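# Four arms build a freestanding three-block arch

## Task

Using the three blocks, make an arch on the table. The two identical leaning blocks must each stand upright on one of their ends (either end), that end resting flat on the tabletop, with the two tilted toward one another. The third block, the keystone, must sit centred between them on their slanted upper faces, touching both with no gap at either contact. All three blocks must lie along one line. Any number of the four arms may help. The arch must stand without any robot supporting it, and at the end every gripper must have released and the arms must be moved away. (Arm feet in the scene frame, metres, heading in degrees counter-clockwise from +x: arm1 at (+0.65, 0.00, 0.72) heading +180; arm2 at (0.00, +0.65, 0.72) heading -90; arm3 at (-0.65, 0.00, 0.72) heading 0; arm4 at (0.00, -0.65, 0.72) heading +90.)

## Robot and tools

Robots: four identical Kinova Gen3 arms named arm1, arm2, arm3 and arm4, each with seven revolute joints, a Robotiq 2F-85 parallel gripper and a wrist camera. Their feet sit on the tabletop (z about 0.72 m) on the four sides of the work area, each facing the table centre, as listed in the task. The hand reaches roughly 1.0 m from the joint 1 axis at full extension.

Frames: one shared scene frame, origin on the floor, +z up, lengths in metres. The hand point is midway between the fingertips; the hand's z axis runs out along the fingers and its y axis is the closing direction of the pads. No call takes Cartesian targets; everything is commanded by joint angle.

execute_actions(actions, cameras): actions is a list holding at most one action. The action is an object keyed by arm name; under each arm put "joints", an object mapping joint names to absolute target values (not offsets). Names: joint1_rad to joint7_rad in radians, and gripper_m in metres. Any subset of arms and joints may be given; omitted ones keep whatever target they had and may still be straining toward it. Ranges: joint1_rad, joint3_rad, joint5_rad, joint7_rad -69.115 to 69.115; joint2_rad -2.249 to 2.249; joint4_rad -2.579 to 2.579; joint6_rad -2.099 to 2.099; gripper_m 0 (closed) to 0.085 (open), the fingertip separation. Signs: joint1 at 0 points the arm along its foot's heading, positive rotates it clockwise viewed from above. joint2 at 0 is the arm vertical, positive leans it forward. joint4 at 0 is the elbow straight; with joint3 at 0, positive bends the same way as positive joint2. joint6 at 0 is the wrist straight; with joint5 at 0, positive bends like positive joint4. joint3 and joint5 twist the upper arm and forearm along their lengths; joint7 rolls the hand, positive counter-clockwise looking from behind the hand. Done tolerance is ±0.01 rad per joint, ±0.003 m for the gripper. All commanded motions begin together but may finish at different moments; one action runs at most 15 s; the hand may sweep along a wide path between postures. An unknown key or value out of range rejects the whole call and nothing moves. cameras is a list chosen from arm1_cam_wrist, arm2_cam_wrist, arm3_cam_wrist, arm4_cam_wrist or "all"; omitted or null means all, [] means none. An empty actions list just reports state and images.

wait(seconds): 0 to 10 s, commands nothing, then reports like an empty action. zoom_image(camera, region): region [x0, y0, x1, y1] in pixels of that camera's latest full image, origin top-left, at most 504 by 504. read_manual(section): only "licences"; licence texts, no motion. finished_scene(scene): scene number 1 or 2; ends that scene irreversibly and reports success; the next scene's task comes in its result. Starting over from a summary, send an empty execute_actions first to learn the current scene.

Results: each arm's joint_positions, a "pictures" line naming the cameras in image order, and joint_status per commanded key. done: reached (may sit slightly off; resending the same target does nothing). off_target: stopped short and may keep pushing. contact_stop or time_out: target dropped, joint holds where it stopped. not_followed: a safety check withheld that arm's joint targets (line "joint command not followed", usually with a "cause:" line); the gripper part still runs, and the withheld targets may be retried on later actions until valid ones are sent. on_its_own describes uncommanded motion. limit_stop_at_motor_heat: heat stop; resend the target. If a result reports a stop, the later motion calls in the same reply are skipped. Large moves may return before the arm arrives. Joints slow together and, on reversal, halt together.

Cautions: keep all objects inside the work area; knocking anything out ends the scene. Never let two arms press hard together; the separation check may react late and ignores gripper bodies between arms. The Gen3 does not halt on contact and can push very hard. Contact torque reaching a load limit (joints 1-4: 46.9 N m; joints 5-7: 29.5 N m, held weight included) freezes that arm for 10 s and skips its remaining commands. Holding loads heats motors, also while you think; MOTOR HOT appears from 60 °C, and at 75 °C an OVER-TEMPERATURE FAULT lets the arm sag. The simulation runs while you compose replies, with the robots holding their last command. Loose objects may occasionally get a brief shove. Avoid drops, slips, slams and hard impacts; set blocks down gently and release before withdrawing.

Each tool is called after "Request:" as name([rows], argument=value, ...), one row to a line, values as JSON.

## Session

Request:
execute_actions(actions=[])

Scene clock: 0.00 s.
arm1.joint_positions: joint1_rad=-0.011 joint2_rad=-0.400 joint3_rad=-0.074 joint4_rad=+1.514 joint5_rad=-0.031 joint6_rad=+2.022 joint7_rad=+1.476 gripper_m=+0.085
arm1.joint_status: not commanded
arm1.hand: x=+0.5300 y=+0.0013 z=+1.2559 quat_wxyz=(-0.002, -1.000, -0.004, +0.000) (m; scene frame)
arm2.joint_positions: joint1_rad=-0.009 joint2_rad=-0.397 joint3_rad=-0.073 joint4_rad=+1.513 joint5_rad=-0.029 joint6_rad=+2.026 joint7_rad=+1.479 gripper_m=+0.085
arm2.joint_status: not commanded
arm2.hand: x=+0.0059 y=+0.5361 z=+1.2513 quat_wxyz=(+0.002, -0.700, -0.714, +0.007) (m; scene frame)
arm3.joint_positions: joint1_rad=-0.010 joint2_rad=-0.394 joint3_rad=-0.079 joint4_rad=+1.511 joint5_rad=-0.030 joint6_rad=+2.023 joint7_rad=+1.475 gripper_m=+0.085
arm3.joint_status: not commanded
arm3.hand: x=-0.5303 y=+0.0025 z=+1.2566 quat_wxyz=(+0.001, +0.016, -1.000, +0.000) (m; scene frame)
arm4.joint_positions: joint1_rad=-0.007 joint2_rad=-0.397 joint3_rad=-0.074 joint4_rad=+1.513 joint5_rad=-0.034 joint6_rad=+2.022 joint7_rad=+1.476 gripper_m=+0.085
arm4.joint_status: not commanded
arm4.hand: x=+0.0052 y=-0.5314 z=+1.3163 quat_wxyz=(+0.000, +0.691, -0.723, -0.002) (m; scene frame)
pictures: arm1_cam_wrist, arm2_cam_wrist, arm3_cam_wrist, arm4_cam_wrist
Images, in order (width x height): arm1_cam_wrist 504x504, arm2_cam_wrist 504x504, arm3_cam_wrist 504x504, arm4_cam_wrist 504x504.

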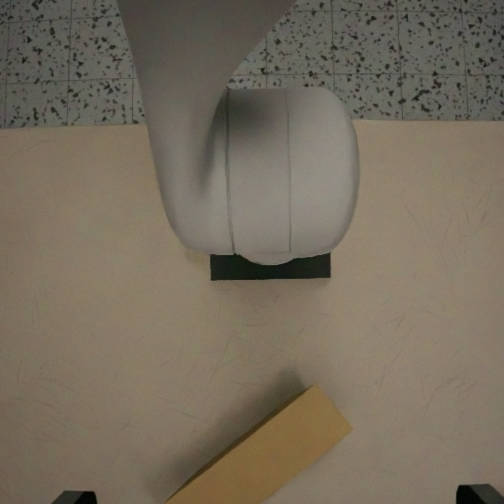

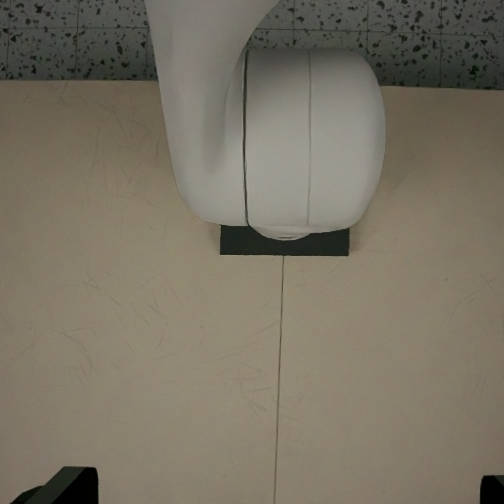

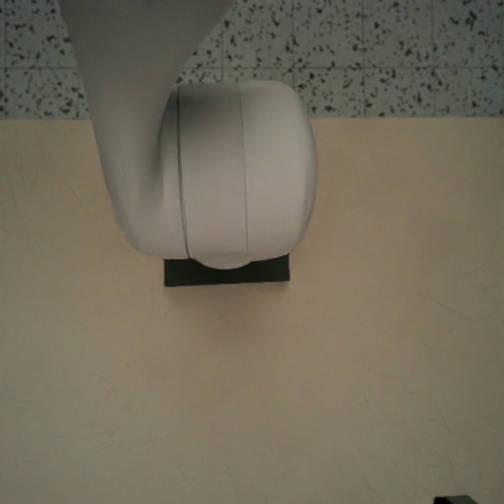

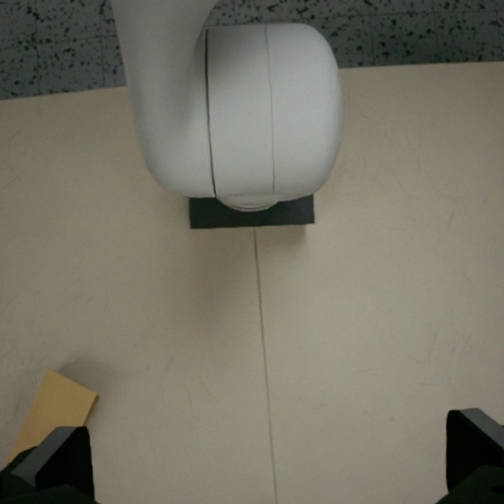

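Request:
execute_actions([
  {"arm1":{"joints":{"joint1_rad":0,"joint2_rad":0.1,"joint3_rad":0,"joint4_rad":1.0,"joint5_rad":0,"joint6_rad":2.04,"joint7_rad":1.571}},"arm3":{"joints":{"joint1_rad":0,"joint2_rad":0.1,"joint3_rad":0,"joint4_rad":1.0,"joint5_rad":0,"joint6_rad":2.04,"joint7_rad":1.571}},"arm2":{"joints":{"joint6_rad":1.45}},"arm4":{"joints":{"joint6_rad":1.45}}},
])

Scene clock: 2.23 s.
arm1.joint_positions: joint1_rad=+0.000 joint2_rad=+0.100 joint3_rad=+0.000 joint4_rad=+1.000 joint5_rad=+0.000 joint6_rad=+2.040 joint7_rad=+1.571 gripper_m=+0.085
arm1.joint_status: all done
arm1.hand: x=+0.3270 y=+0.0236 z=+1.2900 quat_wxyz=(-0.002, -1.000, -0.005, -0.001) (m; scene frame)
arm2.joint_positions: joint1_rad=-0.009 joint2_rad=-0.397 joint3_rad=-0.073 joint4_rad=+1.513 joint5_rad=-0.029 joint6_rad=+1.450 joint7_rad=+1.479 gripper_m=+0.085
arm2.joint_status: all done
arm2.hand: x=+0.0253 y=+0.3680 z=+1.3024 quat_wxyz=(-0.218, -0.670, -0.685, +0.186) (m; scene frame)
arm3.joint_positions: joint1_rad=+0.000 joint2_rad=+0.100 joint3_rad=+0.000 joint4_rad=+1.000 joint5_rad=+0.000 joint6_rad=+2.040 joint7_rad=+1.571 gripper_m=+0.085
arm3.joint_status: all done
arm3.hand: x=-0.3279 y=-0.0161 z=+1.2913 quat_wxyz=(+0.000, +0.016, -1.000, -0.002) (m; scene frame)
arm4.joint_positions: joint1_rad=-0.007 joint2_rad=-0.397 joint3_rad=-0.074 joint4_rad=+1.513 joint5_rad=-0.034 joint6_rad=+1.450 joint7_rad=+1.476 gripper_m=+0.085
arm4.joint_status: all done
arm4.hand: x=-0.0033 y=-0.3632 z=+1.3663 quat_wxyz=(-0.184, +0.663, -0.693, -0.215) (m; scene frame)
pictures: arm1_cam_wrist, arm2_cam_wrist, arm3_cam_wrist, arm4_cam_wrist
Images, in order (width x height): arm1_cam_wrist 504x504, arm2_cam_wrist 504x504, arm3_cam_wrist 504x504, arm4_cam_wrist 504x504.

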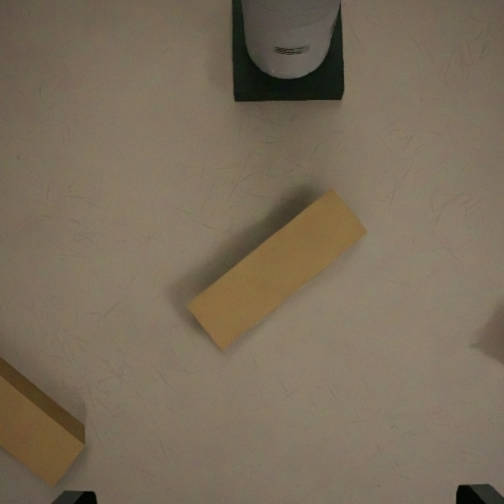

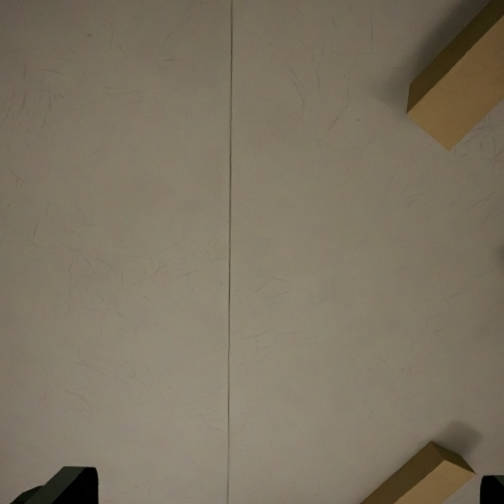

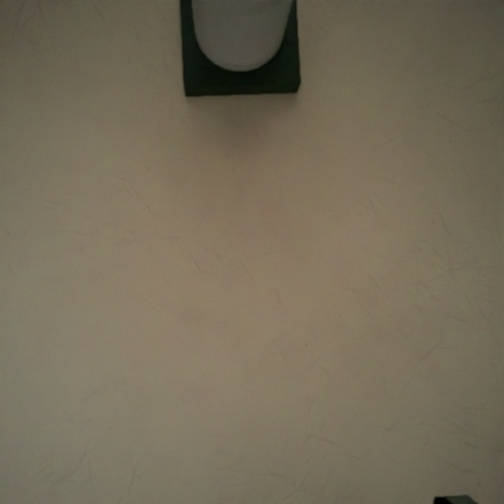

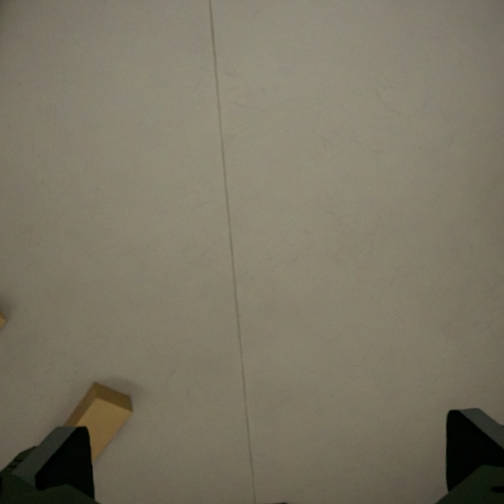

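Request:
execute_actions([
  {"arm3":{"joints":{"joint2_rad":1.2,"joint4_rad":2.1,"joint6_rad":-1.62}},"arm2":{"joints":{"joint1_rad":-0.6,"joint2_rad":0.35,"joint3_rad":0,"joint4_rad":0.95,"joint5_rad":0,"joint6_rad":1.8416,"joint7_rad":1.571}},"arm4":{"joints":{"joint1_rad":0.65,"joint2_rad":0.35,"joint3_rad":0,"joint4_rad":0.95,"joint5_rad":0,"joint6_rad":1.8416,"joint7_rad":1.571}}},
])

Scene clock: 7.00 s.
arm1.joint_positions: joint1_rad=+0.000 joint2_rad=+0.100 joint3_rad=+0.000 joint4_rad=+1.000 joint5_rad=+0.000 joint6_rad=+2.040 joint7_rad=+1.571 gripper_m=+0.085
arm1.joint_status: not commanded
arm1.hand: x=+0.3270 y=+0.0236 z=+1.2900 quat_wxyz=(-0.002, -1.000, -0.005, -0.001) (m; scene frame)
arm2.joint_positions: joint1_rad=-0.600 joint2_rad=+0.350 joint3_rad=+0.000 joint4_rad=+0.950 joint5_rad=+0.000 joint6_rad=+1.842 joint7_rad=+1.571 gripper_m=+0.085
arm2.joint_status: all done
arm2.hand: x=+0.2448 y=+0.2773 z=+1.2038 quat_wxyz=(+0.003, -0.457, -0.890, +0.005) (m; scene frame)
arm3.joint_positions: joint1_rad=+0.000 joint2_rad=+1.200 joint3_rad=+0.000 joint4_rad=+2.100 joint5_rad=+0.000 joint6_rad=-1.620 joint7_rad=+1.571 gripper_m=+0.085
arm3.joint_status: all done
arm3.hand: x=+0.0007 y=-0.0042 z=+0.8490 quat_wxyz=(-0.667, +0.011, -0.745, -0.012) (m; scene frame)
arm4.joint_positions: joint1_rad=+0.650 joint2_rad=+0.350 joint3_rad=+0.000 joint4_rad=+0.950 joint5_rad=+0.000 joint6_rad=+1.842 joint7_rad=+1.571 gripper_m=+0.085
arm4.joint_status: all done
arm4.hand: x=+0.3038 y=-0.3226 z=+1.2692 quat_wxyz=(+0.000, +0.427, -0.904, +0.000) (m; scene frame)
pictures: arm1_cam_wrist, arm2_cam_wrist, arm3_cam_wrist, arm4_cam_wrist
Images, in order (width x height): arm1_cam_wrist 504x504, arm2_cam_wrist 504x504, arm3_cam_wrist 504x504, arm4_cam_wrist 504x504.

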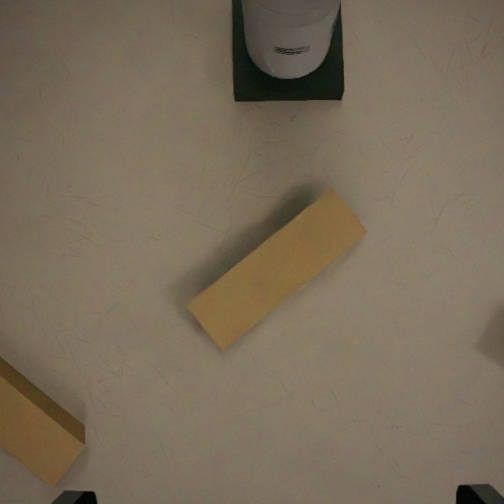

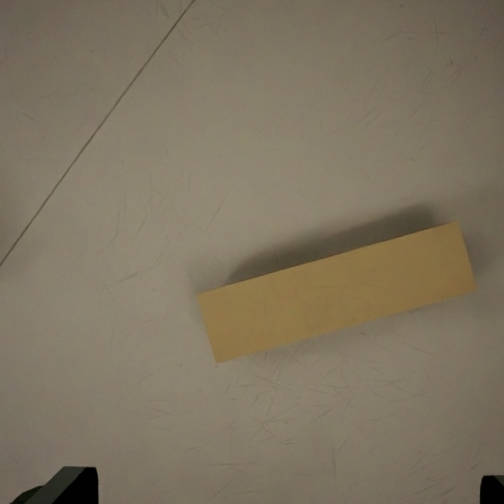

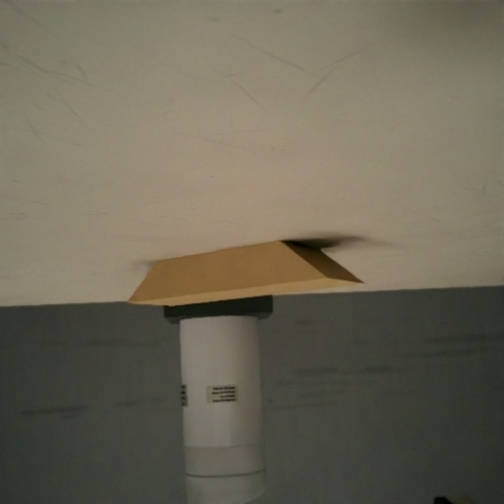

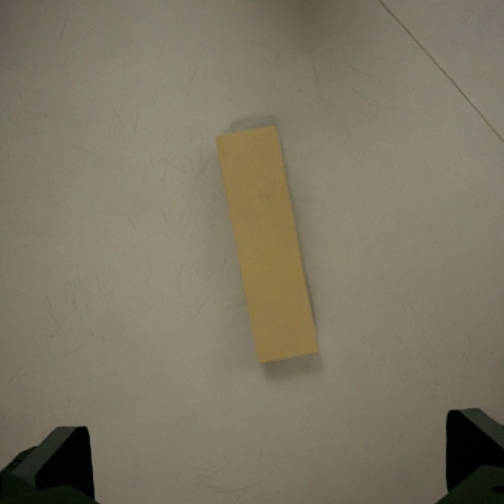

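Request:
execute_actions([
  {"arm3":{"joints":{"joint1_rad":0.3}},"arm1":{"joints":{"joint1_rad":-0.049,"joint2_rad":0.131,"joint4_rad":2.339,"joint6_rad":0.671,"joint7_rad":0.623}},"arm2":{"joints":{"joint1_rad":-0.705,"joint2_rad":0.452,"joint4_rad":1.818,"joint6_rad":0.871,"joint7_rad":0.164}},"arm4":{"joints":{"joint1_rad":0.621,"joint2_rad":0.543,"joint4_rad":1.948,"joint6_rad":0.65,"joint7_rad":1.707}}},
])

Scene clock: 11.50 s.
arm1.joint_positions: joint1_rad=-0.049 joint2_rad=+0.131 joint3_rad=+0.000 joint4_rad=+2.339 joint5_rad=+0.000 joint6_rad=+0.671 joint7_rad=+0.623 gripper_m=+0.085
arm1.joint_status: all done
arm1.hand: x=+0.3996 y=+0.0105 z=+0.9001 quat_wxyz=(-0.001, -0.903, +0.430, -0.002) (m; scene frame)
arm2.joint_positions: joint1_rad=-0.705 joint2_rad=+0.452 joint3_rad=+0.000 joint4_rad=+1.818 joint5_rad=+0.000 joint6_rad=+0.871 joint7_rad=+0.164 gripper_m=+0.085
arm2.joint_status: all done
arm2.hand: x=+0.2651 y=+0.3194 z=+0.9001 quat_wxyz=(-0.001, -0.902, -0.431, +0.006) (m; scene frame)
arm3.joint_positions: joint1_rad=+0.300 joint2_rad=+1.200 joint3_rad=+0.000 joint4_rad=+2.100 joint5_rad=+0.000 joint6_rad=-1.620 joint7_rad=+1.571 gripper_m=+0.085
arm3.joint_status: all done
arm3.hand: x=-0.0297 y=-0.1968 z=+0.8484 quat_wxyz=(-0.661, -0.100, -0.739, +0.088) (m; scene frame)
arm4.joint_positions: joint1_rad=+0.621 joint2_rad=+0.543 joint3_rad=+0.000 joint4_rad=+1.948 joint5_rad=+0.000 joint6_rad=+0.650 joint7_rad=+1.707 gripper_m=+0.085
arm4.joint_status: all done
arm4.hand: x=+0.2699 y=-0.3450 z=+0.9000 quat_wxyz=(+0.000, +0.500, -0.866, +0.000) (m; scene frame)
pictures: arm1_cam_wrist, arm2_cam_wrist, arm3_cam_wrist, arm4_cam_wrist
Images, in order (width x height): arm1_cam_wrist 504x504, arm2_cam_wrist 504x504, arm3_cam_wrist 504x504, arm4_cam_wrist 504x504.

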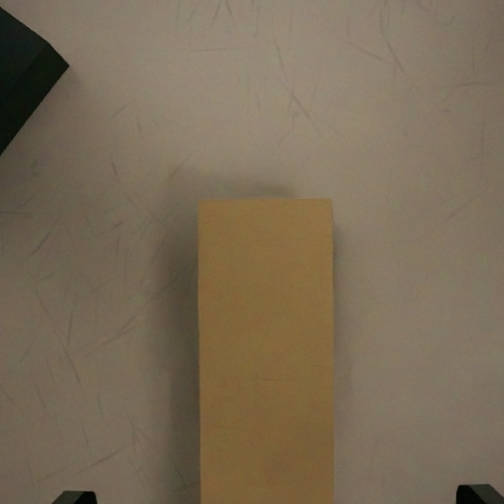

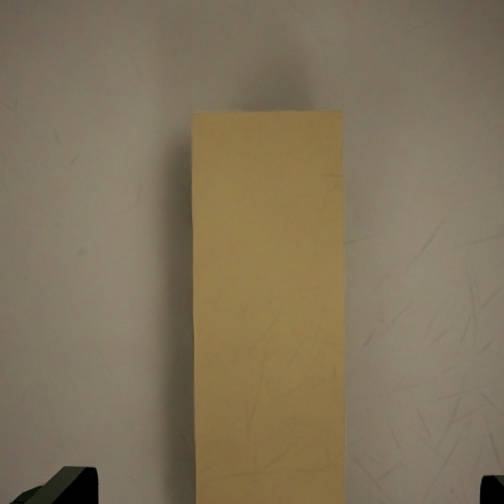

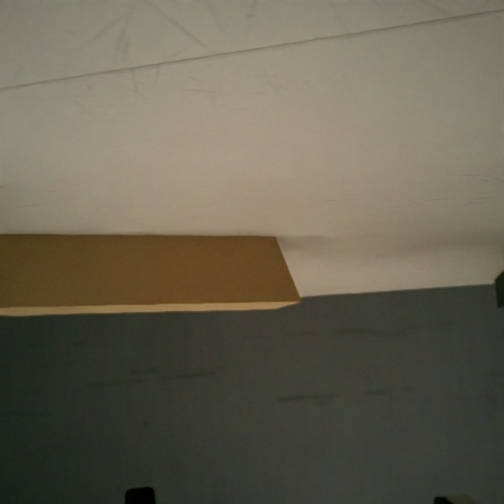

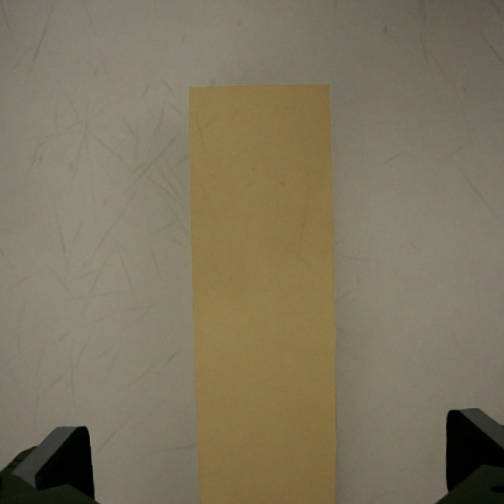

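Request:
execute_actions([
  {"arm3":{"joints":{"joint1_rad":0.24}},"arm1":{"joints":{"joint1_rad":-0.039,"joint2_rad":0.4505,"joint4_rad":2.485,"joint6_rad":0.206,"joint7_rad":0.64}},"arm2":{"joints":{"joint2_rad":0.6295,"joint4_rad":1.9415,"joint6_rad":0.5706,"joint7_rad":0.18}}},
])

Request:
execute_actions([
  {"arm1":{"joints":{"joint2_rad":0.657,"joint4_rad":2.5147,"joint6_rad":-0.03}},"arm2":{"joints":{"joint2_rad":0.746,"joint4_rad":1.9625,"joint6_rad":0.433}},"arm4":{"joints":{"joint1_rad":0.624,"joint2_rad":0.897,"joint4_rad":1.9905,"joint6_rad":0.254}}},
])

Scene clock: 13.93 s.
arm1.joint_positions: joint1_rad=-0.039 joint2_rad=+0.450 joint3_rad=+0.000 joint4_rad=+2.485 joint5_rad=+0.000 joint6_rad=+0.206 joint7_rad=+0.640 gripper_m=+0.085
arm1.joint_status: all done
arm1.hand: x=+0.4033 y=+0.0128 z=+0.8002 quat_wxyz=(-0.001, -0.904, +0.427, -0.002) (m; scene frame)
arm2.joint_positions: joint1_rad=-0.705 joint2_rad=+0.629 joint3_rad=+0.000 joint4_rad=+1.941 joint5_rad=+0.000 joint6_rad=+0.571 joint7_rad=+0.180 gripper_m=+0.085
arm2.joint_status: all done
arm2.hand: x=+0.2594 y=+0.3239 z=+0.7995 quat_wxyz=(-0.001, -0.899, -0.438, +0.006) (m; scene frame)
arm3.joint_positions: joint1_rad=+0.240 joint2_rad=+1.200 joint3_rad=+0.000 joint4_rad=+2.100 joint5_rad=+0.000 joint6_rad=-1.620 joint7_rad=+1.571 gripper_m=+0.085
arm3.joint_status: all done
arm3.hand: x=-0.0190 y=-0.1592 z=+0.8485 quat_wxyz=(-0.663, -0.078, -0.741, +0.068) (m; scene frame)
arm4.joint_positions: joint1_rad=+0.621 joint2_rad=+0.543 joint3_rad=+0.000 joint4_rad=+1.948 joint5_rad=+0.000 joint6_rad=+0.650 joint7_rad=+1.707 gripper_m=+0.085
arm4.joint_status: not commanded
arm4.hand: x=+0.2699 y=-0.3450 z=+0.9000 quat_wxyz=(+0.000, +0.500, -0.866, +0.000) (m; scene frame)
pictures: arm1_cam_wrist, arm2_cam_wrist, arm3_cam_wrist, arm4_cam_wrist
Images, in order (width x height): arm1_cam_wrist 504x504, arm2_cam_wrist 504x504, arm3_cam_wrist 504x504, arm4_cam_wrist 504x504.

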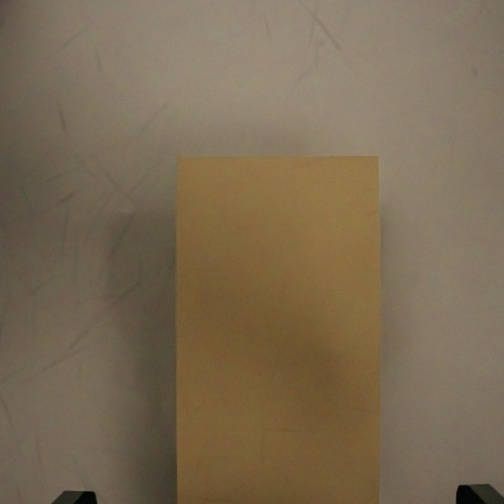

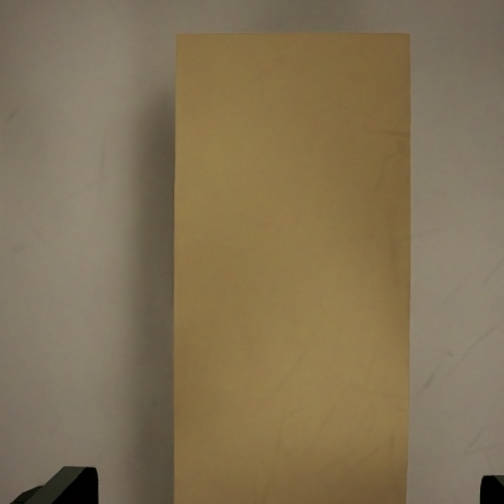

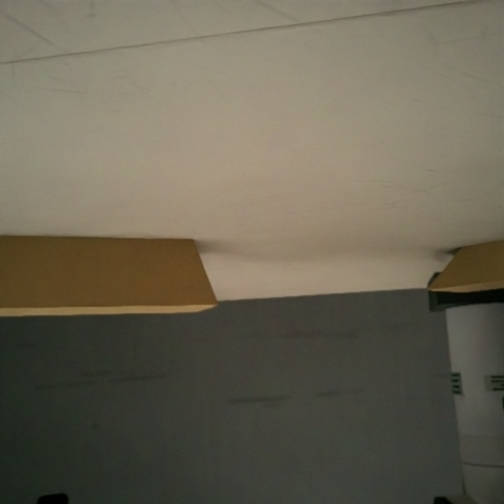

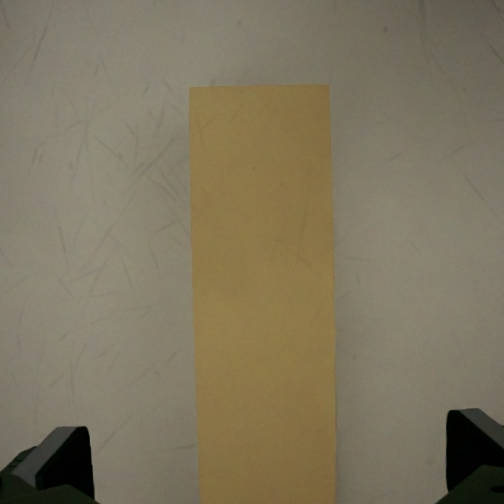

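Scene clock: 15.57 s.
arm1.joint_positions: joint1_rad=-0.039 joint2_rad=+0.657 joint3_rad=+0.000 joint4_rad=+2.515 joint5_rad=+0.000 joint6_rad=-0.030 joint7_rad=+0.640 gripper_m=+0.085
arm1.joint_status: all done
arm1.hand: x=+0.4036 y=+0.0126 z=+0.7480 quat_wxyz=(-0.001, -0.904, +0.427, -0.003) (m; scene frame)
arm2.joint_positions: joint1_rad=-0.705 joint2_rad=+0.746 joint3_rad=+0.000 joint4_rad=+1.962 joint5_rad=+0.000 joint6_rad=+0.433 joint7_rad=+0.180 gripper_m=+0.085
arm2.joint_status: all done
arm2.hand: x=+0.2589 y=+0.3235 z=+0.7476 quat_wxyz=(-0.001, -0.899, -0.438, +0.006) (m; scene frame)
arm3.joint_positions: joint1_rad=+0.240 joint2_rad=+1.200 joint3_rad=+0.000 joint4_rad=+2.100 joint5_rad=+0.000 joint6_rad=-1.620 joint7_rad=+1.571 gripper_m=+0.085
arm3.joint_status: not commanded
arm3.hand: x=-0.0190 y=-0.1592 z=+0.8485 quat_wxyz=(-0.663, -0.078, -0.741, +0.068) (m; scene frame)
arm4.joint_positions: joint1_rad=+0.624 joint2_rad=+0.897 joint3_rad=+0.000 joint4_rad=+1.991 joint5_rad=+0.000 joint6_rad=+0.254 joint7_rad=+1.707 gripper_m=+0.085
arm4.joint_status: all done
arm4.hand: x=+0.2707 y=-0.3459 z=+0.7482 quat_wxyz=(+0.000, +0.499, -0.867, +0.000) (m; scene frame)
pictures: arm1_cam_wrist, arm2_cam_wrist, arm3_cam_wrist, arm4_cam_wrist
Images, in order (width x height): arm1_cam_wrist 504x504, arm2_cam_wrist 504x504, arm3_cam_wrist 504x504, arm4_cam_wrist 504x504.

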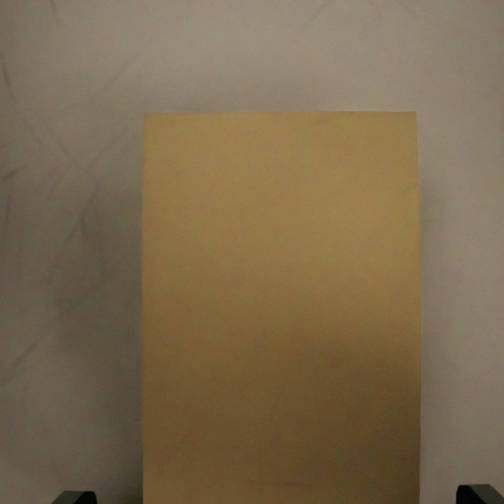

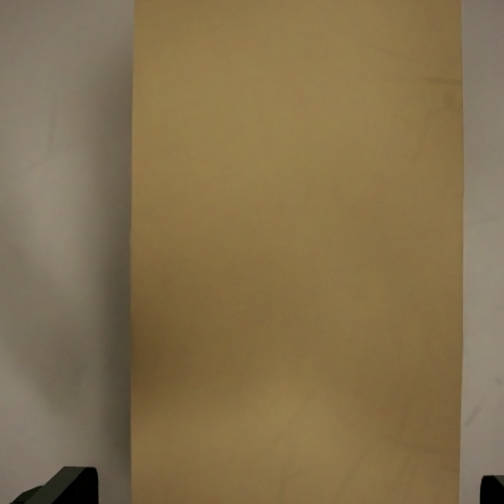

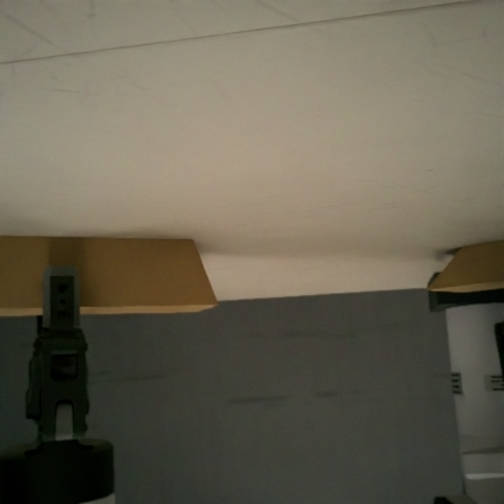

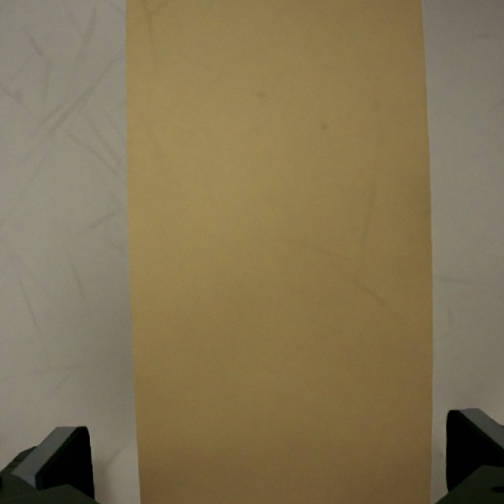

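Request:
execute_actions([
  {"arm1":{"joints":{"joint2_rad":0.677,"joint4_rad":2.5165,"joint6_rad":-0.052}},"arm2":{"joints":{"gripper_m":0.03}},"arm4":{"joints":{"gripper_m":0.03}},"arm3":{"joints":{"joint1_rad":0,"joint2_rad":0.6,"joint4_rad":2.57,"joint6_rad":-1.2,"gripper_m":0.085}}},
], cameras=[])

Request:
execute_actions([
  {"arm1":{"joints":{"gripper_m":0.03}},"arm2":{"joints":{"joint2_rad":0.3,"joint4_rad":2.0,"joint6_rad":0.75}},"arm4":{"joints":{"joint2_rad":0.45,"joint4_rad":2.05,"joint6_rad":0.55}}},
])

Scene clock: 18.20 s.
arm1.joint_positions: joint1_rad=-0.039 joint2_rad=+0.677 joint3_rad=+0.000 joint4_rad=+2.516 joint5_rad=+0.000 joint6_rad=-0.052 joint7_rad=+0.640 gripper_m=+0.085
arm1.joint_status: all done
arm1.hand: x=+0.4038 y=+0.0126 z=+0.7431 quat_wxyz=(-0.001, -0.904, +0.427, -0.003) (m; scene frame)
arm2.joint_positions: joint1_rad=-0.705 joint2_rad=+0.745 joint3_rad=+0.000 joint4_rad=+1.962 joint5_rad=+0.000 joint6_rad=+0.433 joint7_rad=+0.180 gripper_m=+0.059
arm2.joint_status: gripper_m off_target (ended at +0.059, target +0.030)
arm2.hand: x=+0.2593 y=+0.3232 z=+0.7482 quat_wxyz=(-0.002, -0.899, -0.438, +0.006) (m; scene frame)
arm3.joint_positions: joint1_rad=+0.000 joint2_rad=+0.600 joint3_rad=+0.000 joint4_rad=+2.570 joint5_rad=+0.000 joint6_rad=-1.200 joint7_rad=+1.571 gripper_m=+0.085
arm3.joint_status: all done
arm3.hand: x=-0.1357 y=-0.0089 z=+0.9530 quat_wxyz=(-0.552, +0.013, -0.834, -0.010) (m; scene frame)
arm4.joint_positions: joint1_rad=+0.624 joint2_rad=+0.896 joint3_rad=+0.000 joint4_rad=+1.991 joint5_rad=+0.000 joint6_rad=+0.255 joint7_rad=+1.707 gripper_m=+0.058
arm4.joint_status: gripper_m off_target (ended at +0.058, target +0.030)
arm4.hand: x=+0.2706 y=-0.3455 z=+0.7488 quat_wxyz=(+0.000, +0.499, -0.867, +0.000) (m; scene frame)
pictures: none
No camera images: the call's "cameras" was empty. Leave "cameras" out to get every camera's image.

Scene clock: 19.97 s.
arm1.joint_positions: joint1_rad=-0.039 joint2_rad=+0.674 joint3_rad=+0.000 joint4_rad=+2.517 joint5_rad=+0.000 joint6_rad=-0.051 joint7_rad=+0.640 gripper_m=+0.058
arm1.joint_status: gripper_m off_target (ended at +0.058, target +0.030)
arm1.hand: x=+0.4037 y=+0.0126 z=+0.7438 quat_wxyz=(-0.001, -0.904, +0.427, -0.002) (m; scene frame)
arm2.joint_positions: joint1_rad=-0.705 joint2_rad=+0.303 joint3_rad=+0.000 joint4_rad=+2.002 joint5_rad=+0.000 joint6_rad=+0.750 joint7_rad=+0.180 gripper_m=+0.059
arm2.joint_status: all done
arm2.hand: x=+0.2396 y=+0.3484 z=+0.9162 quat_wxyz=(-0.043, -0.898, -0.438, -0.006) (m; scene frame)
arm3.joint_positions: joint1_rad=+0.000 joint2_rad=+0.600 joint3_rad=+0.000 joint4_rad=+2.570 joint5_rad=+0.000 joint6_rad=-1.200 joint7_rad=+1.571 gripper_m=+0.085
arm3.joint_status: not commanded
arm3.hand: x=-0.1357 y=-0.0089 z=+0.9531 quat_wxyz=(-0.552, +0.013, -0.834, -0.010) (m; scene frame)
arm4.joint_positions: joint1_rad=+0.624 joint2_rad=+0.452 joint3_rad=+0.000 joint4_rad=+2.051 joint5_rad=+0.000 joint6_rad=+0.550 joint7_rad=+1.707 gripper_m=+0.058
arm4.joint_status: all done
arm4.hand: x=+0.2651 y=-0.3530 z=+0.9173 quat_wxyz=(-0.041, +0.498, -0.866, -0.017) (m; scene frame)
pictures: arm1_cam_wrist, arm2_cam_wrist, arm3_cam_wrist, arm4_cam_wrist
Images, in order (width x height): arm1_cam_wrist 504x504, arm2_cam_wrist 504x504, arm3_cam_wrist 504x504, arm4_cam_wrist 504x504.

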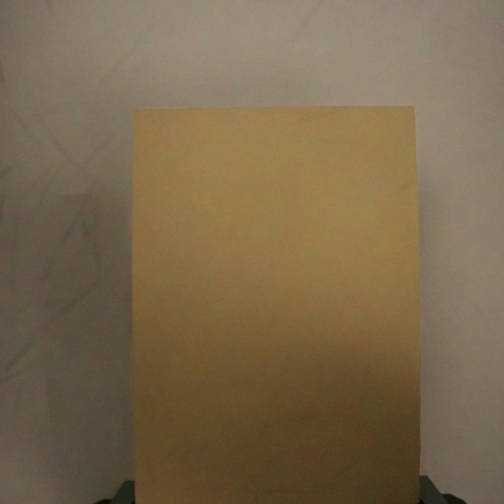

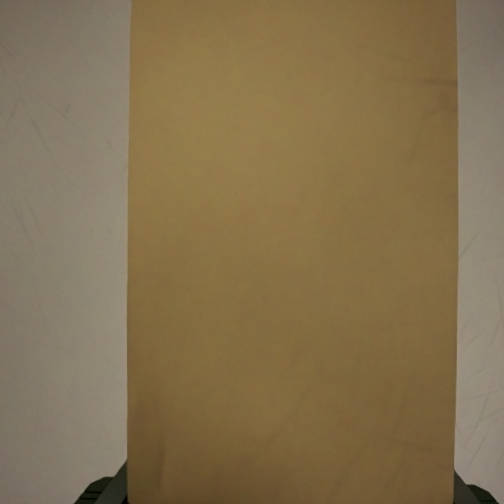

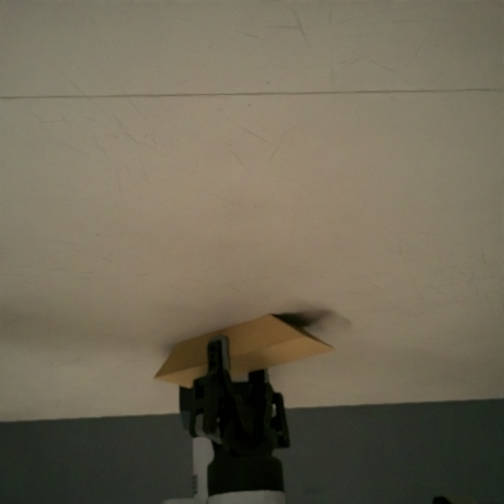

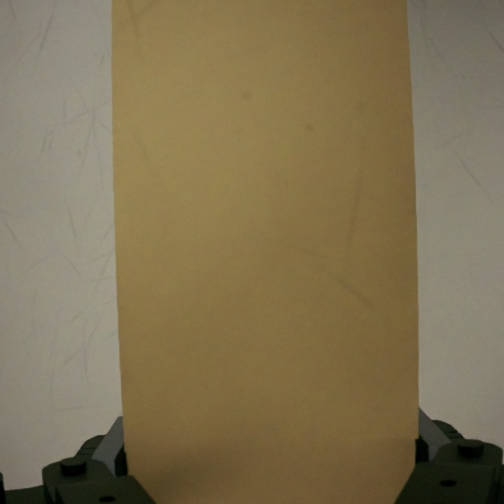

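Request:
execute_actions([
  {"arm1":{"joints":{"joint1_rad":-0.032,"joint2_rad":-0.1,"joint4_rad":1.9,"joint6_rad":1.34,"joint7_rad":-0.005}},"arm2":{"joints":{"joint1_rad":-0.014,"joint2_rad":0.5,"joint4_rad":2.488,"joint6_rad":-1.03,"joint7_rad":1.571}},"arm4":{"joints":{"joint1_rad":-0.073,"joint2_rad":0.65,"joint4_rad":2.5,"joint6_rad":-1.2,"joint7_rad":1.571}}},
], cameras=["arm3_cam_wrist"])

Request:
execute_actions([
  {"arm3":{"joints":{"joint1_rad":0.17,"joint2_rad":1.35,"joint4_rad":2.5,"joint6_rad":-2.09}},"arm2":{"joints":{"joint2_rad":1.043,"joint4_rad":2.488,"joint6_rad":-1.576}},"arm4":{"joints":{"joint2_rad":1.262,"joint4_rad":2.402,"joint6_rad":-1.709}}},
])

Scene clock: 23.17 s.
arm1.joint_positions: joint1_rad=-0.032 joint2_rad=-0.099 joint3_rad=+0.000 joint4_rad=+1.901 joint5_rad=+0.000 joint6_rad=+1.340 joint7_rad=-0.005 gripper_m=+0.058
arm1.joint_status: all done
arm1.hand: x=+0.3856 y=+0.0149 z=+1.0758 quat_wxyz=(+0.000, -0.720, +0.694, -0.003) (m; scene frame)
arm2.joint_positions: joint1_rad=-0.014 joint2_rad=+0.504 joint3_rad=+0.000 joint4_rad=+2.490 joint5_rad=+0.000 joint6_rad=-1.027 joint7_rad=+1.571 gripper_m=+0.059
arm2.joint_status: all done
arm2.hand: x=-0.0032 y=+0.1166 z=+0.9766 quat_wxyz=(-0.398, -0.575, -0.600, +0.390) (m; scene frame)
arm3.joint_positions: joint1_rad=+0.000 joint2_rad=+0.600 joint3_rad=+0.000 joint4_rad=+2.570 joint5_rad=+0.000 joint6_rad=-1.200 joint7_rad=+1.571 gripper_m=+0.085
arm3.joint_status: not commanded
arm3.hand: x=-0.1357 y=-0.0089 z=+0.9531 quat_wxyz=(-0.552, +0.013, -0.834, -0.010) (m; scene frame)
arm4.joint_positions: joint1_rad=-0.073 joint2_rad=+0.652 joint3_rad=+0.000 joint4_rad=+2.501 joint5_rad=+0.000 joint6_rad=-1.198 joint7_rad=+1.571 gripper_m=+0.058
arm4.joint_status: all done
arm4.hand: x=+0.0067 y=-0.1112 z=+1.0045 quat_wxyz=(-0.388, +0.596, -0.577, -0.402) (m; scene frame)
pictures: arm3_cam_wrist
Images, in order (width x height): arm3_cam_wrist 504x504.

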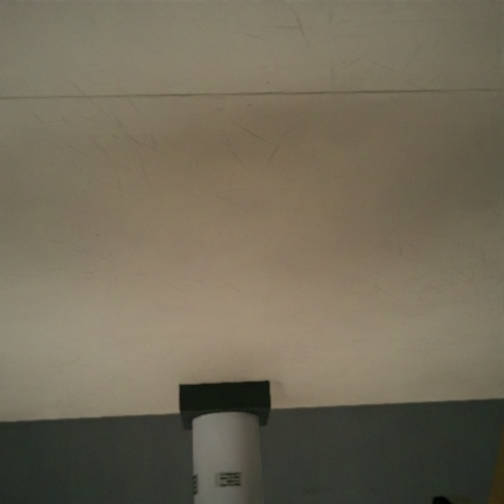

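Scene clock: 25.37 s.
arm1.joint_positions: joint1_rad=-0.032 joint2_rad=-0.099 joint3_rad=+0.000 joint4_rad=+1.901 joint5_rad=+0.000 joint6_rad=+1.340 joint7_rad=-0.005 gripper_m=+0.058
arm1.joint_status: not commanded
arm1.hand: x=+0.3856 y=+0.0149 z=+1.0758 quat_wxyz=(+0.000, -0.720, +0.694, -0.003) (m; scene frame)
arm2.joint_positions: joint1_rad=-0.014 joint2_rad=+1.047 joint3_rad=+0.000 joint4_rad=+2.489 joint5_rad=+0.000 joint6_rad=-1.573 joint7_rad=+1.571 gripper_m=+0.059
arm2.joint_status: all done
arm2.hand: x=-0.0047 y=+0.1209 z=+0.8406 quat_wxyz=(-0.399, -0.574, -0.599, +0.391) (m; scene frame)
arm3.joint_positions: joint1_rad=+0.170 joint2_rad=+1.350 joint3_rad=+0.000 joint4_rad=+2.500 joint5_rad=+0.000 joint6_rad=-2.090 joint7_rad=+1.571 gripper_m=+0.085
arm3.joint_status: all done
arm3.hand: x=-0.1484 y=-0.0952 z=+0.8357 quat_wxyz=(-0.635, -0.054, -0.769, +0.043) (m; scene frame)
arm4.joint_positions: joint1_rad=-0.073 joint2_rad=+1.264 joint3_rad=+0.000 joint4_rad=+2.403 joint5_rad=+0.000 joint6_rad=-1.707 joint7_rad=+1.571 gripper_m=+0.058
arm4.joint_status: all done
arm4.hand: x=+0.0069 y=-0.1199 z=+0.8382 quat_wxyz=(-0.387, +0.597, -0.577, -0.401) (m; scene frame)
pictures: arm1_cam_wrist, arm2_cam_wrist, arm3_cam_wrist, arm4_cam_wrist
Images, in order (width x height): arm1_cam_wrist 504x504, arm2_cam_wrist 504x504, arm3_cam_wrist 504x504, arm4_cam_wrist 504x504.

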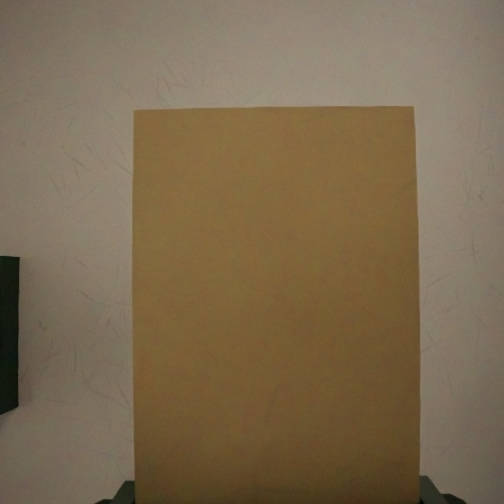

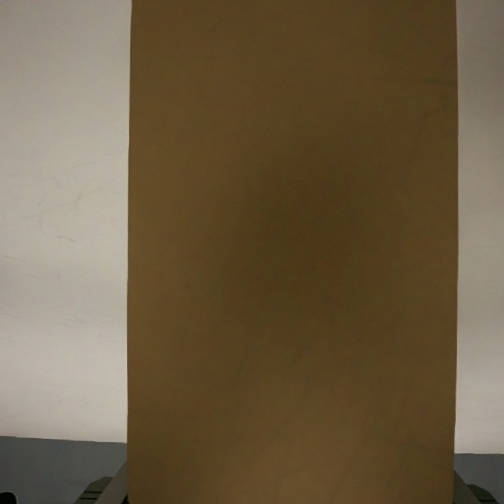

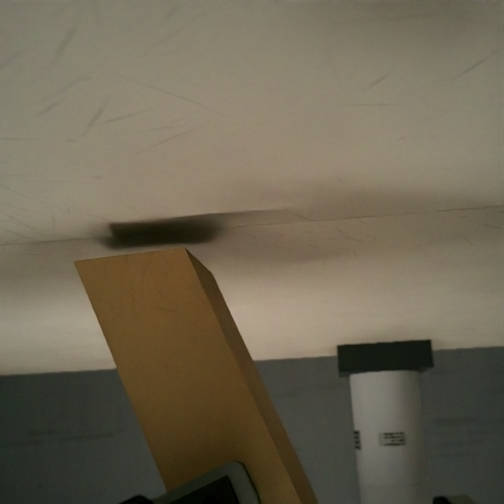

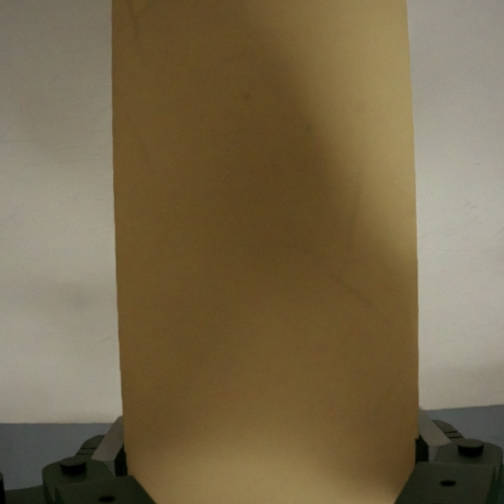

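Request:
execute_actions([
  {"arm1":{"joints":{"joint2_rad":0.902,"joint4_rad":0.664,"joint6_rad":1.573}},"arm2":{"joints":{"joint1_rad":-0.02,"joint2_rad":1.124,"joint4_rad":2.462,"joint6_rad":-1.666,"joint7_rad":1.56}},"arm4":{"joints":{"joint2_rad":1.327,"joint4_rad":2.363,"joint6_rad":-1.774}},"arm3":{"joints":{"joint2_rad":1.4,"joint4_rad":2.37}}},
], cameras=["arm1_cam_wrist","arm3_cam_wrist"])

Request:
execute_actions([
  {"arm3":{"joints":{"joint1_rad":-0.17}}},
], cameras=["arm3_cam_wrist"])

Scene clock: 28.73 s.
arm1.joint_positions: joint1_rad=-0.032 joint2_rad=+0.903 joint3_rad=+0.000 joint4_rad=+0.665 joint5_rad=+0.000 joint6_rad=+1.573 joint7_rad=-0.005 gripper_m=+0.058
arm1.joint_status: all done
arm1.hand: x=+0.0057 y=-0.0015 z=+0.9888 quat_wxyz=(+0.000, -0.720, +0.694, -0.003) (m; scene frame)
arm2.joint_positions: joint1_rad=-0.020 joint2_rad=+1.128 joint3_rad=+0.000 joint4_rad=+2.463 joint5_rad=+0.000 joint6_rad=-1.663 joint7_rad=+1.560 gripper_m=+0.059
arm2.joint_status: all done
arm2.hand: x=-0.0015 y=+0.1167 z=+0.8276 quat_wxyz=(-0.413, -0.568, -0.591, +0.397) (m; scene frame)
arm3.joint_positions: joint1_rad=+0.170 joint2_rad=+1.400 joint3_rad=+0.000 joint4_rad=+2.370 joint5_rad=+0.000 joint6_rad=-2.090 joint7_rad=+1.571 gripper_m=+0.085
arm3.joint_status: all done
arm3.hand: x=-0.1211 y=-0.0989 z=+0.8240 quat_wxyz=(-0.665, -0.052, -0.743, +0.045) (m; scene frame)
arm4.joint_positions: joint1_rad=-0.073 joint2_rad=+1.329 joint3_rad=+0.000 joint4_rad=+2.364 joint5_rad=+0.000 joint6_rad=-1.772 joint7_rad=+1.571 gripper_m=+0.058
arm4.joint_status: all done
arm4.hand: x=+0.0067 y=-0.1151 z=+0.8274 quat_wxyz=(-0.398, +0.589, -0.570, -0.412) (m; scene frame)
pictures: arm1_cam_wrist, arm3_cam_wrist
Images, in order (width x height): arm1_cam_wrist 504x504, arm3_cam_wrist 504x504.

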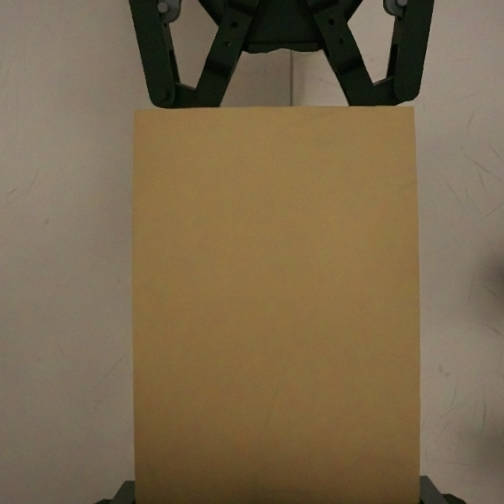

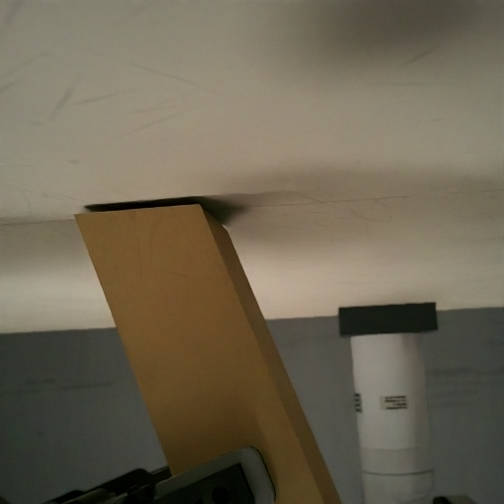

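Scene clock: 30.33 s.
arm1.joint_positions: joint1_rad=-0.032 joint2_rad=+0.904 joint3_rad=+0.000 joint4_rad=+0.665 joint5_rad=+0.000 joint6_rad=+1.573 joint7_rad=-0.005 gripper_m=+0.058
arm1.joint_status: not commanded
arm1.hand: x=+0.0057 y=-0.0015 z=+0.9887 quat_wxyz=(+0.000, -0.720, +0.694, -0.003) (m; scene frame)
arm2.joint_positions: joint1_rad=-0.020 joint2_rad=+1.128 joint3_rad=+0.000 joint4_rad=+2.463 joint5_rad=+0.000 joint6_rad=-1.663 joint7_rad=+1.560 gripper_m=+0.059
arm2.joint_status: not commanded
arm2.hand: x=-0.0015 y=+0.1167 z=+0.8276 quat_wxyz=(-0.413, -0.568, -0.591, +0.397) (m; scene frame)
arm3.joint_positions: joint1_rad=-0.170 joint2_rad=+1.400 joint3_rad=+0.000 joint4_rad=+2.370 joint5_rad=+0.000 joint6_rad=-2.090 joint7_rad=+1.571 gripper_m=+0.085
arm3.joint_status: all done
arm3.hand: x=-0.1186 y=+0.0836 z=+0.8246 quat_wxyz=(-0.664, +0.074, -0.741, -0.068) (m; scene frame)
arm4.joint_positions: joint1_rad=-0.073 joint2_rad=+1.329 joint3_rad=+0.000 joint4_rad=+2.364 joint5_rad=+0.000 joint6_rad=-1.772 joint7_rad=+1.571 gripper_m=+0.058
arm4.joint_status: not commanded
arm4.hand: x=+0.0067 y=-0.1151 z=+0.8274 quat_wxyz=(-0.398, +0.589, -0.570, -0.412) (m; scene frame)
pictures: arm3_cam_wrist
Images, in order (width x height): arm3_cam_wrist 504x504.

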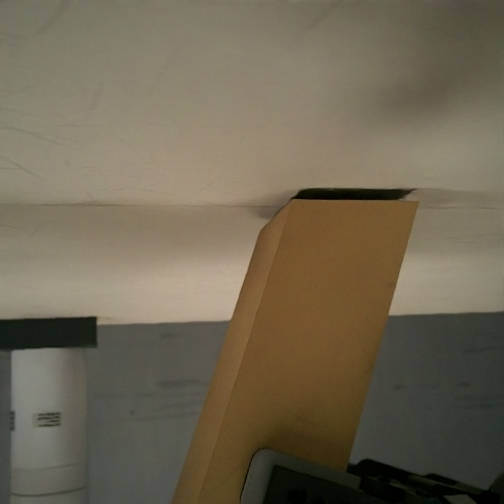

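Request:
execute_actions([
  {"arm1":{"joints":{"joint2_rad":0.9245,"joint4_rad":0.744,"joint6_rad":1.471}},"arm2":{"joints":{"joint2_rad":1.1415,"joint4_rad":2.456,"joint6_rad":-1.6775}},"arm4":{"joints":{"joint2_rad":1.339,"joint4_rad":2.356,"joint6_rad":-1.779}},"arm3":{"joints":{"joint1_rad":0.02,"joint2_rad":1.0,"joint4_rad":2.57,"joint6_rad":-2.04}}},
], cameras=["arm1_cam_wrist","arm3_cam_wrist"])

Scene clock: 32.47 s.
arm1.joint_positions: joint1_rad=-0.032 joint2_rad=+0.926 joint3_rad=+0.000 joint4_rad=+0.745 joint5_rad=+0.000 joint6_rad=+1.471 joint7_rad=-0.005 gripper_m=+0.058
arm1.joint_status: all done
arm1.hand: x=+0.0018 y=-0.0018 z=+0.9490 quat_wxyz=(+0.000, -0.720, +0.694, -0.003) (m; scene frame)
arm2.joint_positions: joint1_rad=-0.020 joint2_rad=+1.145 joint3_rad=+0.000 joint4_rad=+2.457 joint5_rad=+0.000 joint6_rad=-1.675 joint7_rad=+1.560 gripper_m=+0.059
arm2.joint_status: all done
arm2.hand: x=-0.0015 y=+0.1166 z=+0.8230 quat_wxyz=(-0.413, -0.568, -0.590, +0.398) (m; scene frame)
arm3.joint_positions: joint1_rad=+0.020 joint2_rad=+1.000 joint3_rad=+0.000 joint4_rad=+2.570 joint5_rad=+0.000 joint6_rad=-2.040 joint7_rad=+1.571 gripper_m=+0.085
arm3.joint_status: all done
arm3.hand: x=-0.1169 y=-0.0191 z=+0.9949 quat_wxyz=(-0.721, +0.003, -0.693, -0.005) (m; scene frame)
arm4.joint_positions: joint1_rad=-0.073 joint2_rad=+1.339 joint3_rad=+0.000 joint4_rad=+2.357 joint5_rad=+0.000 joint6_rad=-1.779 joint7_rad=+1.571 gripper_m=+0.058
arm4.joint_status: all done
arm4.hand: x=+0.0067 y=-0.1148 z=+0.8247 quat_wxyz=(-0.399, +0.589, -0.569, -0.413) (m; scene frame)
pictures: arm1_cam_wrist, arm3_cam_wrist
Images, in order (width x height): arm1_cam_wrist 504x504, arm3_cam_wrist 504x504.

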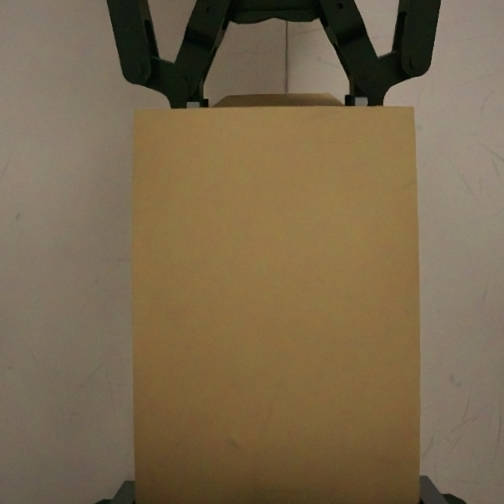

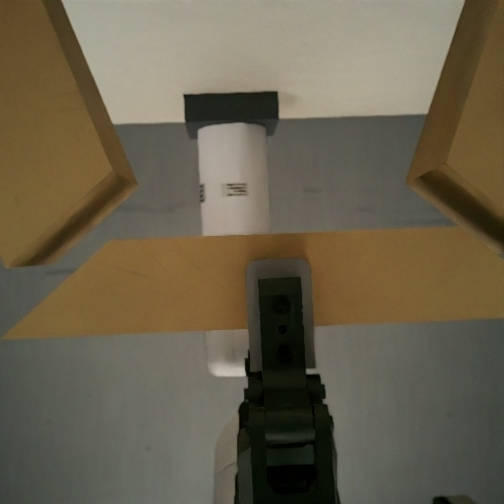

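Request:
execute_actions([
  {"arm1":{"joints":{"joint1_rad":-0.029,"joint2_rad":0.933,"joint4_rad":0.790,"joint6_rad":1.4165}},"arm2":{"joints":{"joint2_rad":1.162,"joint4_rad":2.4657,"joint6_rad":-1.7077}},"arm3":{"joints":{"joint1_rad":0.005,"joint6_rad":-2.0}}},
], cameras=["arm1_cam_wrist","arm3_cam_wrist"])

Scene clock: 33.77 s.
arm1.joint_positions: joint1_rad=-0.029 joint2_rad=+0.934 joint3_rad=+0.000 joint4_rad=+0.791 joint5_rad=+0.000 joint6_rad=+1.417 joint7_rad=-0.005 gripper_m=+0.058
arm1.joint_status: all done
arm1.hand: x=+0.0018 y=-0.0001 z=+0.9296 quat_wxyz=(+0.000, -0.719, +0.695, -0.003) (m; scene frame)
arm2.joint_positions: joint1_rad=-0.020 joint2_rad=+1.161 joint3_rad=+0.000 joint4_rad=+2.465 joint5_rad=+0.000 joint6_rad=-1.708 joint7_rad=+1.560 gripper_m=+0.059
arm2.joint_status: all done
arm2.hand: x=-0.0017 y=+0.1195 z=+0.8229 quat_wxyz=(-0.416, -0.566, -0.588, +0.400) (m; scene frame)
arm3.joint_positions: joint1_rad=+0.005 joint2_rad=+1.000 joint3_rad=+0.000 joint4_rad=+2.570 joint5_rad=+0.000 joint6_rad=-2.000 joint7_rad=+1.571 gripper_m=+0.085
arm3.joint_status: all done
arm3.hand: x=-0.1164 y=-0.0110 z=+0.9826 quat_wxyz=(-0.707, +0.009, -0.707, -0.011) (m; scene frame)
arm4.joint_positions: joint1_rad=-0.073 joint2_rad=+1.339 joint3_rad=+0.000 joint4_rad=+2.357 joint5_rad=+0.000 joint6_rad=-1.779 joint7_rad=+1.571 gripper_m=+0.058
arm4.joint_status: not commanded
arm4.hand: x=+0.0067 y=-0.1148 z=+0.8247 quat_wxyz=(-0.399, +0.589, -0.569, -0.413) (m; scene frame)
pictures: arm1_cam_wrist, arm3_cam_wrist
Images, in order (width x height): arm1_cam_wrist 504x504, arm3_cam_wrist 504x504.

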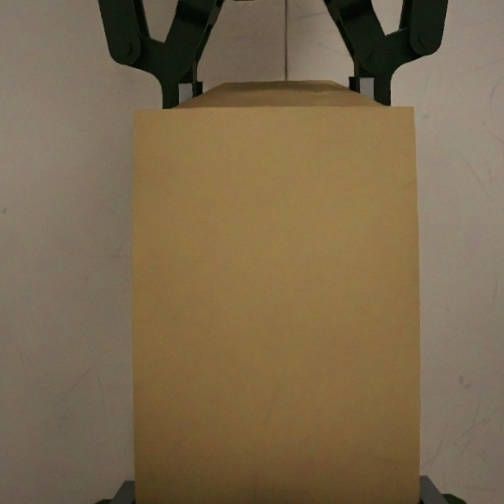

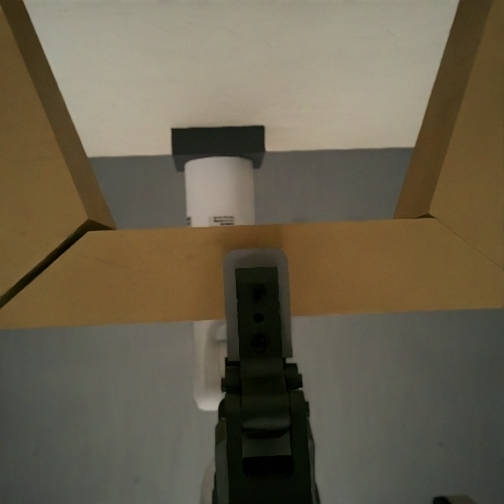

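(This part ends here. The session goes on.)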